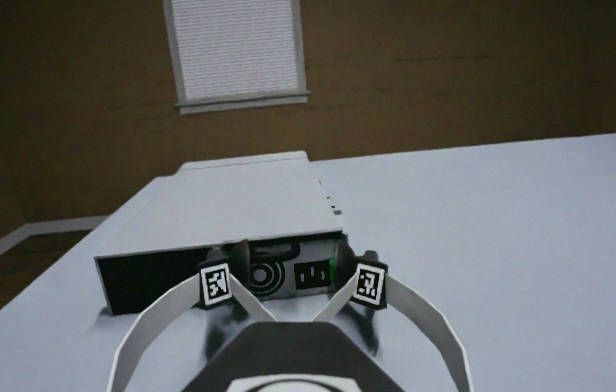

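Region (190, 190, 400, 330) of r1_wrist_camera's 616x392 image, scaled by 2.400.

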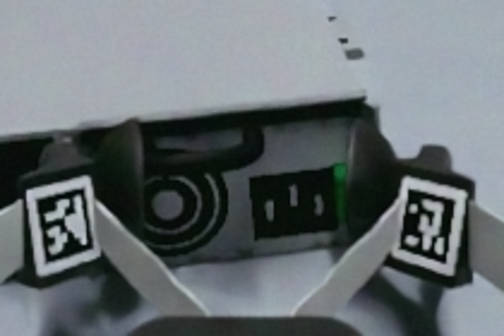

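execute_actions(actions=[{"r1":{"joints":{"arm_m":0.257,"gripper_m":0.027},"base":{"strafe_m":0.003},"pace":"slow"}}], cameras=["r1_wrist_camera"])

zoom_image(camera="r1_wrist_camera", region=[190, 190, 400, 330])

Scene clock: 190.07 s.
r1.base_odometry: x=-0.347 y=+0.805 heading=+2.465 (m, m, rad; r1's odometry frame)
r1.turned_by_wheels: +0.000 (rad since the last result)
r1.turned_by_imu: +0.000 (rad since the last result)
r1.base_tilt: forward=-0.1 right=-0.4 (deg)
r1.lidar_m: 0.37 0.40 1.67 1.63 1.87 1.68 1.59 1.67 2.28 2.47 0.57 0.41
r1.base_status: done
r1.joint_positions: lift_m=+0.690 arm_m=+0.255 wrist_yaw_rad=-0.004 wrist_pitch_rad=+0.224 wrist_roll_rad=+0.120 gripper_m=+0.027
r1.joint_status: all done
r1.motor_effort: lift_m=+17(17) arm_m=+12(15) wrist_yaw_rad=+10(25) wrist_pitch_rad=-12(12) wrist_roll_rad=+1(3) gripper_m=-7(11) wheel_0=-2(6) wheel_1=+1(3) wheel_2=-4(4) (%)
r1.hand_pose: x=+0.7068 y=-0.0885 z=+0.8044 quat_wxyz=(+0.992, +0.060, +0.111, -0.009) (m; r1's base frame)
r1.wrist_depth_mm: - - - - - - - / - - - - - - - / - - - - - - 691 / - - 342 351 445 418 399 / - 274 243 243 304 291 281 / 265 246 193 232 195 224 217 / 210 198 208 - 193 179 182
r2.base_odometry: x=+0.797 y=-1.247 heading=-2.454 (m, m, rad; r2's odometry frame)
r2.turned_by_wheels: +0.000 (rad since the last result)
r2.turned_by_imu: +0.000 (rad since the last result)
r2.base_tilt: forward=+0.1 right=-0.2 (deg)
r2.lidar_m: 0.80 0.84 1.50 2.42 2.54 0.71 0.66 0.70 2.39 2.28 1.45 0.82
r2.base_status: not commanded
r2.joint_positions: lift_m=+1.100 arm_m=+0.002 wrist_yaw_rad=+0.000 wrist_pitch_rad=+1.101 wrist_roll_rad=+0.012 gripper_m=+0.110
r2.joint_status: not commanded
r2.motor_effort: lift_m=+22(23) arm_m=-1(1) wrist_yaw_rad=+1(0) wrist_pitch_rad=-2(2) wrist_roll_rad=-2(3) gripper_m=-2(1) wheel_0=+3(3) wheel_1=+3(3) wheel_2=-2(2) (%)
r2.hand_pose: x=+0.3032 y=-0.0874 z=+1.0208 quat_wxyz=(+0.852, +0.005, +0.523, -0.003) (m; r2's base frame)
r2.wrist_depth_mm: 904 904 904 917 917 931 946 / 1042 1060 1078 1078 1078 1118 1138 / 1281 1281 1308 1336 1366 1366 1397 / 1430 1430 1430 1430 1430 1464 1397 / 1308 1336 1308 1336 1336 1336 1308 / 1229 1205 214 1205 205 1205 1255 / 1160 1118 1160 123 1138 1138 1138
pictures: r1_wrist_camera
camera_calibration (this result's frames):
r1_wrist_camera: T_world_to_cam=[[-0.0625271, -0.992318, -0.106748, 0.0342387], [-0.259609, 0.119447, -0.958298, 1.01082], [0.963687, -0.0322067, -0.265084, -0.24233], [0, 0, 0, 1]] pos_world=[0.498089, -0.0945682, 0.908083]
Images, in order (width x height): r1_wrist_camera 616x392.

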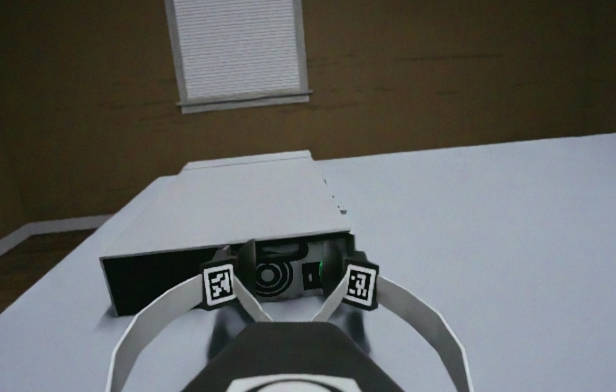

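Region (190, 190, 400, 330) of r1_wrist_camera's 616x392 image, scaled by 2.400.

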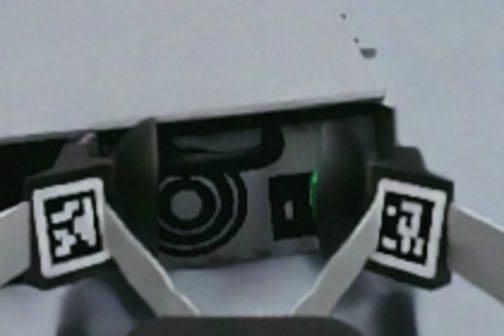

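execute_actions(actions=[{"r1":{"joints":{"arm_m":0.263,"gripper_m":0.03,"lift_m":0.688},"pace":"slow"}}], cameras=["r1_wrist_camera"])

zoom_image(camera="r1_wrist_camera", region=[190, 190, 400, 330])

Scene clock: 190.97 s.
r1.base_odometry: x=-0.347 y=+0.805 heading=+2.465 (m, m, rad; r1's odometry frame)
r1.turned_by_wheels: +0.000 (rad since the last result)
r1.turned_by_imu: +0.000 (rad since the last result)
r1.base_tilt: forward=-0.1 right=-0.4 (deg)
r1.lidar_m: 0.38 0.39 1.68 1.64 1.86 1.69 1.59 1.67 2.25 2.46 0.54 0.40
r1.base_status: not commanded
r1.joint_positions: lift_m=+0.688 arm_m=+0.260 wrist_yaw_rad=-0.009 wrist_pitch_rad=+0.224 wrist_roll_rad=+0.120 gripper_m=+0.030
r1.joint_status: all done
r1.on_its_own: wrist_yaw_rad is at rest, and its effort (+23) is outside its rest range (-13 to +13)
r1.motor_effort: lift_m=+15(17) arm_m=+17(17) wrist_yaw_rad=+23(24) wrist_pitch_rad=-13(12) wrist_roll_rad=+0(1) gripper_m=-5(8) wheel_0=+1(2) wheel_1=+3(2) wheel_2=-7(7) (%)
r1.hand_pose: x=+0.7114 y=-0.0898 z=+0.8025 quat_wxyz=(+0.992, +0.060, +0.111, -0.011) (m; r1's base frame)
r1.wrist_depth_mm: - - - - - - - / - - - - - - - / - - - - - - 676 / - - 338 343 442 415 389 / - 267 236 241 301 289 278 / 262 238 193 230 190 223 215 / 206 199 206 - 190 177 181
r2.base_odometry: x=+0.797 y=-1.247 heading=-2.454 (m, m, rad; r2's odometry frame)
r2.turned_by_wheels: +0.000 (rad since the last result)
r2.turned_by_imu: +0.000 (rad since the last result)
r2.base_tilt: forward=+0.1 right=-0.2 (deg)
r2.lidar_m: 0.78 0.85 1.47 2.42 2.53 0.70 0.65 0.69 2.36 2.27 1.47 0.85
r2.base_status: not commanded
r2.joint_positions: lift_m=+1.100 arm_m=+0.002 wrist_yaw_rad=+0.000 wrist_pitch_rad=+1.101 wrist_roll_rad=+0.012 gripper_m=+0.110
r2.joint_status: not commanded
r2.motor_effort: lift_m=+23(23) arm_m=+0(0) wrist_yaw_rad=+0(0) wrist_pitch_rad=-2(2) wrist_roll_rad=+0(2) gripper_m=-1(2) wheel_0=+3(3) wheel_1=+3(3) wheel_2=-2(2) (%)
r2.hand_pose: x=+0.3032 y=-0.0874 z=+1.0208 quat_wxyz=(+0.852, +0.005, +0.523, -0.003) (m; r2's base frame)
r2.wrist_depth_mm: 904 904 904 917 917 946 946 / 1060 1060 1078 1078 1098 1118 1118 / 1281 1308 1308 1336 1336 1366 1366 / 1430 1430 1430 1430 1397 1430 1430 / 1308 1308 1281 1336 1336 1336 1308 / 1205 1205 214 1229 205 1205 1255 / 1138 1138 1118 124 1160 1138 1138
pictures: r1_wrist_camera
camera_calibration (this result's frames):
r1_wrist_camera: T_world_to_cam=[[-0.0671275, -0.992018, -0.106746, 0.0363373], [-0.259086, 0.120648, -0.958289, 1.01011], [0.963519, -0.0366711, -0.265117, -0.24763], [0, 0, 0, 1]] pos_world=[0.502741, -0.0949021, 0.906208]
Images, in order (width x height): r1_wrist_camera 616x392.

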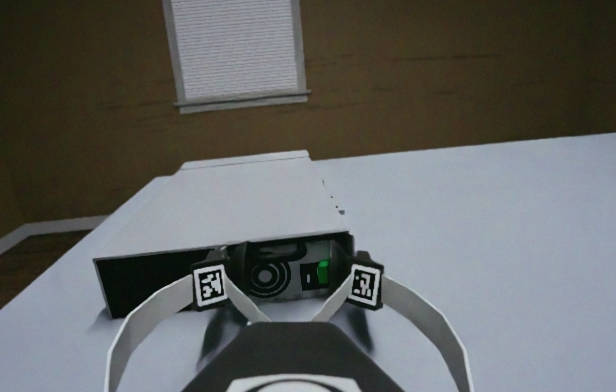

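Region (190, 190, 400, 330) of r1_wrist_camera's 616x392 image, scaled by 2.400.

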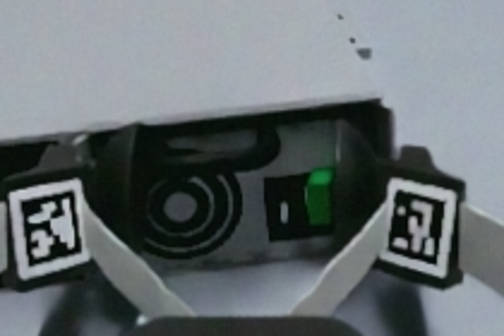

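execute_actions(actions=[{"r1":{"joints":{"arm_m":0.267,"gripper_m":0.008,"lift_m":0.6865},"pace":"slow"}}], cameras=[])

execute_actions(actions=[{"r1":{"joints":{"arm_m":0.273,"gripper_m":-0.016,"lift_m":0.685},"pace":"slow"}}], cameras=[])

execute_actions(actions=[{"r1":{"joints":{"arm_m":0.278,"gripper_m":-0.038,"lift_m":0.6835},"pace":"slow"}}], cameras=["r1_wrist_camera"])

zoom_image(camera="r1_wrist_camera", region=[190, 190, 400, 330])

Scene clock: 192.33 s.
r1.base_odometry: x=-0.347 y=+0.805 heading=+2.465 (m, m, rad; r1's odometry frame)
r1.turned_by_wheels: +0.000 (rad since the last result)
r1.turned_by_imu: +0.004 (rad since the last result)
r1.base_tilt: forward=-0.1 right=-0.4 (deg)
r1.lidar_m: 0.37 0.40 1.69 1.62 1.89 1.68 1.59 1.65 2.23 2.46 0.56 0.40
r1.base_status: not commanded
r1.joint_positions: lift_m=+0.687 arm_m=+0.264 wrist_yaw_rad=-0.010 wrist_pitch_rad=+0.224 wrist_roll_rad=+0.120 gripper_m=+0.008
r1.joint_status: all done
r1.on_its_own: wrist_yaw_rad is at rest, and its effort (+27) is outside its rest range (-13 to +13)
r1.motor_effort: lift_m=+15(16) arm_m=+16(20) wrist_yaw_rad=+27(37) wrist_pitch_rad=-12(11) wrist_roll_rad=-1(0) gripper_m=-16(16) wheel_0=+2(3) wheel_1=+3(4) wheel_2=-10(12) (%)
r1.hand_pose: x=+0.7155 y=-0.0903 z=+0.8011 quat_wxyz=(+0.992, +0.060, +0.111, -0.012) (m; r1's base frame)
r1.wrist_depth_mm: - - - - - - - / - - - - - - - / - - - - - - 668 / - - 330 315 436 404 392 / - 263 236 236 298 286 277 / 258 226 201 229 191 219 212 / 204 198 203 - 190 177 178
r2.base_odometry: x=+0.797 y=-1.247 heading=-2.454 (m, m, rad; r2's odometry frame)
r2.turned_by_wheels: +0.000 (rad since the last result)
r2.turned_by_imu: +0.000 (rad since the last result)
r2.base_tilt: forward=+0.1 right=-0.2 (deg)
r2.lidar_m: 0.80 0.81 1.49 2.43 2.54 0.71 0.66 0.70 2.36 2.27 1.48 0.83
r2.base_status: not commanded
r2.joint_positions: lift_m=+1.100 arm_m=+0.002 wrist_yaw_rad=+0.000 wrist_pitch_rad=+1.101 wrist_roll_rad=+0.012 gripper_m=+0.110
r2.joint_status: not commanded
r2.motor_effort: lift_m=+23(23) arm_m=+0(1) wrist_yaw_rad=+0(0) wrist_pitch_rad=-2(2) wrist_roll_rad=-2(2) gripper_m=-2(1) wheel_0=+3(3) wheel_1=+3(3) wheel_2=-2(2) (%)
r2.hand_pose: x=+0.3032 y=-0.0874 z=+1.0208 quat_wxyz=(+0.852, +0.005, +0.523, -0.003) (m; r2's base frame)
r2.wrist_depth_mm: 904 917 917 917 931 946 946 / 1042 1060 1078 1098 1078 1118 1118 / 1281 1281 1308 1336 1366 1336 1397 / 1430 1430 1430 1430 1430 1430 1430 / 1308 1308 1308 1308 1336 1308 1308 / 1205 1205 213 1229 206 1255 1229 / 1138 1138 1138 124 1160 1138 1138
pictures: none
No camera images: the call's "cameras" was empty. Leave "cameras" out to get every camera's image.

Scene clock: 193.47 s.
r1.base_odometry: x=-0.347 y=+0.805 heading=+2.465 (m, m, rad; r1's odometry frame)
r1.turned_by_wheels: +0.000 (rad since the last result)
r1.turned_by_imu: +0.002 (rad since the last result)
r1.base_tilt: forward=-0.1 right=-0.3 (deg)
r1.lidar_m: 0.38 0.42 1.66 1.63 1.86 1.66 1.57 1.66 2.29 2.45 0.57 0.42
r1.base_status: not commanded
r1.joint_positions: lift_m=+0.685 arm_m=+0.270 wrist_yaw_rad=-0.012 wrist_pitch_rad=+0.224 wrist_roll_rad=+0.120 gripper_m=-0.015
r1.joint_status: all done
r1.on_its_own: wrist_yaw_rad is at rest, and its effort (+34) is outside its rest range (-13 to +13)
r1.motor_effort: lift_m=+15(15) arm_m=+15(19) wrist_yaw_rad=+34(43) wrist_pitch_rad=-13(13) wrist_roll_rad=+2(1) gripper_m=-24(24) wheel_0=+0(2) wheel_1=+2(3) wheel_2=-12(13) (%)
r1.hand_pose: x=+0.7213 y=-0.0909 z=+0.7995 quat_wxyz=(+0.992, +0.060, +0.111, -0.013) (m; r1's base frame)
r1.wrist_depth_mm: - - - - - - - / - - - - - - - / - - - - - - 676 / - - 327 310 430 404 394 / - 256 224 229 294 283 274 / 255 170 199 228 186 214 211 / 203 196 202 - 189 176 177
r2.base_odometry: x=+0.797 y=-1.247 heading=-2.454 (m, m, rad; r2's odometry frame)
r2.turned_by_wheels: +0.000 (rad since the last result)
r2.turned_by_imu: +0.000 (rad since the last result)
r2.base_tilt: forward=+0.1 right=-0.2 (deg)
r2.lidar_m: 0.78 0.84 1.51 2.44 2.55 0.69 0.66 0.72 2.37 2.27 1.48 0.84
r2.base_status: not commanded
r2.joint_positions: lift_m=+1.100 arm_m=+0.002 wrist_yaw_rad=+0.000 wrist_pitch_rad=+1.101 wrist_roll_rad=+0.012 gripper_m=+0.110
r2.joint_status: not commanded
r2.motor_effort: lift_m=+23(23) arm_m=+0(0) wrist_yaw_rad=+0(1) wrist_pitch_rad=-3(2) wrist_roll_rad=-3(3) gripper_m=-1(1) wheel_0=+3(3) wheel_1=+3(3) wheel_2=-2(2) (%)
r2.hand_pose: x=+0.3032 y=-0.0874 z=+1.0208 quat_wxyz=(+0.852, +0.005, +0.523, -0.003) (m; r2's base frame)
r2.wrist_depth_mm: 904 904 904 917 917 946 946 / 1042 1060 1078 1078 1078 1118 1138 / 1281 1281 1308 1308 1336 1336 1397 / 1397 1430 1430 1430 1397 1430 1397 / 1308 1336 1308 1336 1308 1281 1308 / 1229 1205 214 1229 205 1229 1229 / 1138 1138 1160 124 1138 1118 1160
pictures: none
No camera images: the call's "cameras" was empty. Leave "cameras" out to get every camera's image.

Scene clock: 194.53 s.
r1.base_odometry: x=-0.347 y=+0.805 heading=+2.464 (m, m, rad; r1's odometry frame)
r1.turned_by_wheels: +0.000 (rad since the last result)
r1.turned_by_imu: +0.000 (rad since the last result)
r1.base_tilt: forward=-0.2 right=-0.4 (deg)
r1.lidar_m: 0.35 0.39 1.71 1.63 1.87 1.65 1.58 1.66 2.24 2.46 0.60 0.41
r1.base_status: not commanded
r1.joint_positions: lift_m=+0.684 arm_m=+0.275 wrist_yaw_rad=-0.013 wrist_pitch_rad=+0.224 wrist_roll_rad=+0.119 gripper_m=-0.037
r1.joint_status: all done
r1.on_its_own: wrist_yaw_rad is at rest, and its effort (+38) is outside its rest range (-13 to +13)
r1.motor_effort: lift_m=+15(15) arm_m=+16(20) wrist_yaw_rad=+38(43) wrist_pitch_rad=-11(12) wrist_roll_rad=+1(3) gripper_m=-25(28) wheel_0=-1(1) wheel_1=+1(2) wheel_2=-13(13) (%)
r1.hand_pose: x=+0.7262 y=-0.0911 z=+0.7982 quat_wxyz=(+0.992, +0.060, +0.111, -0.013) (m; r1's base frame)
r1.wrist_depth_mm: - - - - - - - / - - - - - - - / - - - - - - 668 / - 580 322 307 430 404 387 / - 244 220 227 291 282 272 / 254 168 199 224 182 204 210 / 196 195 200 - 186 176 176
r2.base_odometry: x=+0.797 y=-1.247 heading=-2.454 (m, m, rad; r2's odometry frame)
r2.turned_by_wheels: +0.000 (rad since the last result)
r2.turned_by_imu: +0.000 (rad since the last result)
r2.base_tilt: forward=+0.2 right=-0.2 (deg)
r2.lidar_m: 0.78 0.84 1.48 2.43 2.54 0.69 0.67 0.73 2.37 2.27 1.47 0.85
r2.base_status: not commanded
r2.joint_positions: lift_m=+1.100 arm_m=+0.002 wrist_yaw_rad=+0.000 wrist_pitch_rad=+1.101 wrist_roll_rad=+0.012 gripper_m=+0.110
r2.joint_status: not commanded
r2.motor_effort: lift_m=+23(23) arm_m=+0(1) wrist_yaw_rad=+0(0) wrist_pitch_rad=-2(3) wrist_roll_rad=-1(4) gripper_m=-1(1) wheel_0=+3(3) wheel_1=+3(3) wheel_2=-2(2) (%)
r2.hand_pose: x=+0.3032 y=-0.0874 z=+1.0208 quat_wxyz=(+0.852, +0.005, +0.523, -0.003) (m; r2's base frame)
r2.wrist_depth_mm: 904 904 904 904 917 946 946 / 1042 1078 1060 1078 1098 1118 1098 / 1281 1308 1308 1336 1366 1366 1397 / 1430 1430 1464 1430 1430 1397 1397 / 1336 1308 1336 1336 1336 1336 1336 / 1229 1205 214 1205 205 1229 1229 / 1160 1118 1138 124 1138 1138 1138
pictures: r1_wrist_camera
camera_calibration (this result's frames):
r1_wrist_camera: T_world_to_cam=[[-0.0714298, -0.991786, -0.106106, 0.0382408], [-0.258271, 0.12114, -0.958447, 1.00949], [0.963428, -0.0410576, -0.264802, -0.263661], [0, 0, 0, 1]] pos_world=[0.517471, -0.0951885, 0.901782]
Images, in order (width x height): r1_wrist_camera 616x392.

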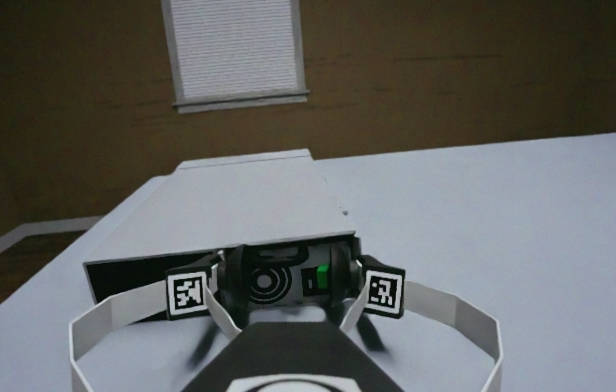

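Region (190, 190, 400, 330) of r1_wrist_camera's 616x392 image, scaled by 2.400.

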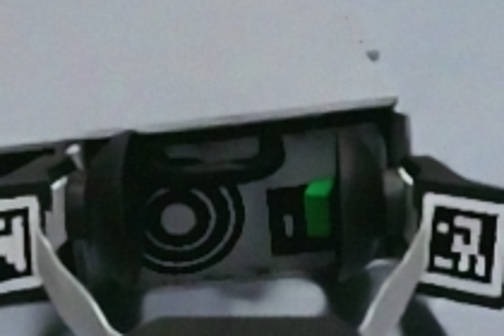

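execute_actions(actions=[{"r1":{"joints":{"arm_m":0.266},"pace":"slow"}}], cameras=[])

execute_actions(actions=[{"r1":{"joints":{"arm_m":0.262},"pace":"slow"}}], cameras=["r1_wrist_camera"])

zoom_image(camera="r1_wrist_camera", region=[190, 190, 400, 330])

Scene clock: 195.67 s.
r1.base_odometry: x=-0.348 y=+0.805 heading=+2.465 (m, m, rad; r1's odometry frame)
r1.turned_by_wheels: +0.001 (rad since the last result)
r1.turned_by_imu: +0.001 (rad since the last result)
r1.base_tilt: forward=-0.1 right=-0.4 (deg)
r1.lidar_m: 0.38 0.40 1.67 1.63 1.86 1.61 1.57 1.68 2.26 2.47 0.57 0.40
r1.base_status: not commanded
r1.joint_positions: lift_m=+0.684 arm_m=+0.268 wrist_yaw_rad=-0.003 wrist_pitch_rad=+0.221 wrist_roll_rad=+0.119 gripper_m=-0.037
r1.joint_status: all done
r1.motor_effort: lift_m=+17(17) arm_m=-11(13) wrist_yaw_rad=+5(36) wrist_pitch_rad=-4(11) wrist_roll_rad=+2(1) gripper_m=-31(33) wheel_0=-3(3) wheel_1=+0(1) wheel_2=-1(13) (%)
r1.hand_pose: x=+0.7200 y=-0.0882 z=+0.7987 quat_wxyz=(+0.992, +0.059, +0.110, -0.008) (m; r1's base frame)
r1.wrist_depth_mm: - - - - - - - / - - - - - - - / - - - - - - - / - - 329 309 430 404 394 / - 260 229 230 291 285 273 / 254 164 198 231 181 204 211 / 206 195 200 - 187 176 177
r2.base_odometry: x=+0.797 y=-1.247 heading=-2.454 (m, m, rad; r2's odometry frame)
r2.turned_by_wheels: +0.000 (rad since the last result)
r2.turned_by_imu: +0.000 (rad since the last result)
r2.base_tilt: forward=+0.1 right=-0.2 (deg)
r2.lidar_m: 0.81 0.84 1.47 2.43 2.54 0.70 0.66 0.69 2.39 2.26 1.51 0.83
r2.base_status: not commanded
r2.joint_positions: lift_m=+1.100 arm_m=+0.002 wrist_yaw_rad=+0.000 wrist_pitch_rad=+1.101 wrist_roll_rad=+0.012 gripper_m=+0.110
r2.joint_status: not commanded
r2.motor_effort: lift_m=+23(22) arm_m=+0(1) wrist_yaw_rad=+0(0) wrist_pitch_rad=-2(3) wrist_roll_rad=-1(1) gripper_m=-2(1) wheel_0=+3(3) wheel_1=+3(3) wheel_2=-2(2) (%)
r2.hand_pose: x=+0.3032 y=-0.0874 z=+1.0208 quat_wxyz=(+0.852, +0.005, +0.523, -0.003) (m; r2's base frame)
r2.wrist_depth_mm: 904 904 904 904 931 931 946 / 1060 1078 1078 1078 1118 1098 1118 / 1281 1281 1308 1336 1366 1336 1397 / 1397 1397 1430 1397 1430 1397 1430 / 1308 1308 1308 1308 1336 1308 1336 / 1229 1182 214 1229 206 1229 1229 / 1138 1118 1160 124 1138 1160 1160
pictures: none
No camera images: the call's "cameras" was empty. Leave "cameras" out to get every camera's image.

Scene clock: 196.37 s.
r1.base_odometry: x=-0.348 y=+0.805 heading=+2.466 (m, m, rad; r1's odometry frame)
r1.turned_by_wheels: +0.000 (rad since the last result)
r1.turned_by_imu: +0.001 (rad since the last result)
r1.base_tilt: forward=-0.1 right=-0.3 (deg)
r1.lidar_m: 0.37 0.37 1.68 1.62 1.87 1.67 1.59 1.67 2.28 2.47 0.56 0.40
r1.base_status: not commanded
r1.joint_positions: lift_m=+0.684 arm_m=+0.264 wrist_yaw_rad=+0.002 wrist_pitch_rad=+0.221 wrist_roll_rad=+0.120 gripper_m=-0.037
r1.joint_status: all done
r1.motor_effort: lift_m=+17(17) arm_m=-12(14) wrist_yaw_rad=-8(5) wrist_pitch_rad=-4(4) wrist_roll_rad=-2(3) gripper_m=-31(33) wheel_0=-2(4) wheel_1=+0(0) wheel_2=+4(4) (%)
r1.hand_pose: x=+0.7166 y=-0.0868 z=+0.7987 quat_wxyz=(+0.992, +0.060, +0.110, -0.006) (m; r1's base frame)
r1.wrist_depth_mm: - - - - - - - / - - - - - - - / - - - - - - 676 / - - 327 303 433 407 384 / - 262 236 232 279 282 272 / 255 222 183 224 182 212 208 / 203 194 199 - 187 174 177
r2.base_odometry: x=+0.797 y=-1.247 heading=-2.454 (m, m, rad; r2's odometry frame)
r2.turned_by_wheels: +0.000 (rad since the last result)
r2.turned_by_imu: +0.000 (rad since the last result)
r2.base_tilt: forward=+0.1 right=-0.2 (deg)
r2.lidar_m: 0.80 0.85 1.50 2.43 2.54 0.66 0.65 0.70 2.37 2.29 1.48 0.84
r2.base_status: not commanded
r2.joint_positions: lift_m=+1.100 arm_m=+0.002 wrist_yaw_rad=+0.000 wrist_pitch_rad=+1.101 wrist_roll_rad=+0.012 gripper_m=+0.110
r2.joint_status: not commanded
r2.motor_effort: lift_m=+23(23) arm_m=+0(0) wrist_yaw_rad=+0(0) wrist_pitch_rad=-3(2) wrist_roll_rad=-2(3) gripper_m=-1(1) wheel_0=+3(3) wheel_1=+3(3) wheel_2=-2(2) (%)
r2.hand_pose: x=+0.3032 y=-0.0874 z=+1.0208 quat_wxyz=(+0.852, +0.005, +0.523, -0.003) (m; r2's base frame)
r2.wrist_depth_mm: 904 904 904 917 917 931 946 / 1042 1060 1060 1078 1098 1118 1118 / 1281 1308 1308 1308 1366 1336 1366 / 1430 1430 1397 1430 1430 1430 1430 / 1308 1308 1336 1308 1308 1308 1308 / 1229 1205 214 1229 205 1205 1229 / 1138 1118 1118 124 1138 1138 1138
pictures: r1_wrist_camera
camera_calibration (this result's frames):
r1_wrist_camera: T_world_to_cam=[[-0.0561539, -0.992629, -0.107395, 0.0319048], [-0.257599, 0.118327, -0.958979, 1.0067], [0.964619, -0.0261855, -0.262345, -0.255625], [0, 0, 0, 1]] pos_world=[0.507697, -0.094144, 0.901768]
Images, in order (width x height): r1_wrist_camera 616x392.

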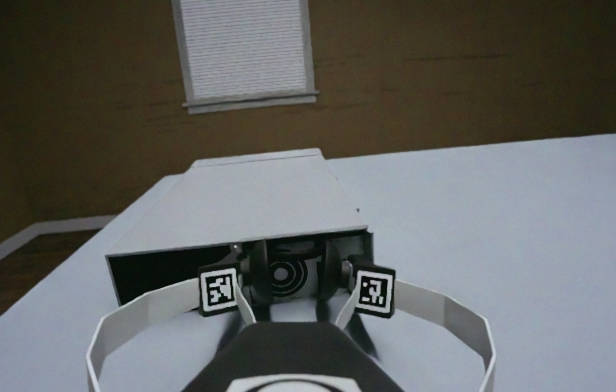

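Region (190, 190, 400, 330) of r1_wrist_camera's 616x392 image, scaled by 2.400.

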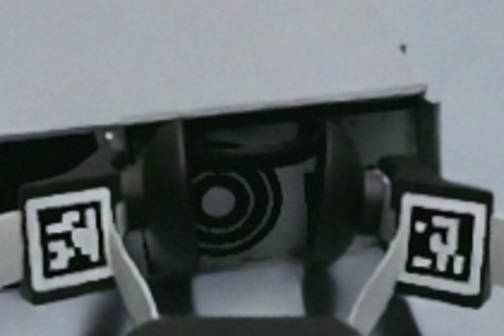

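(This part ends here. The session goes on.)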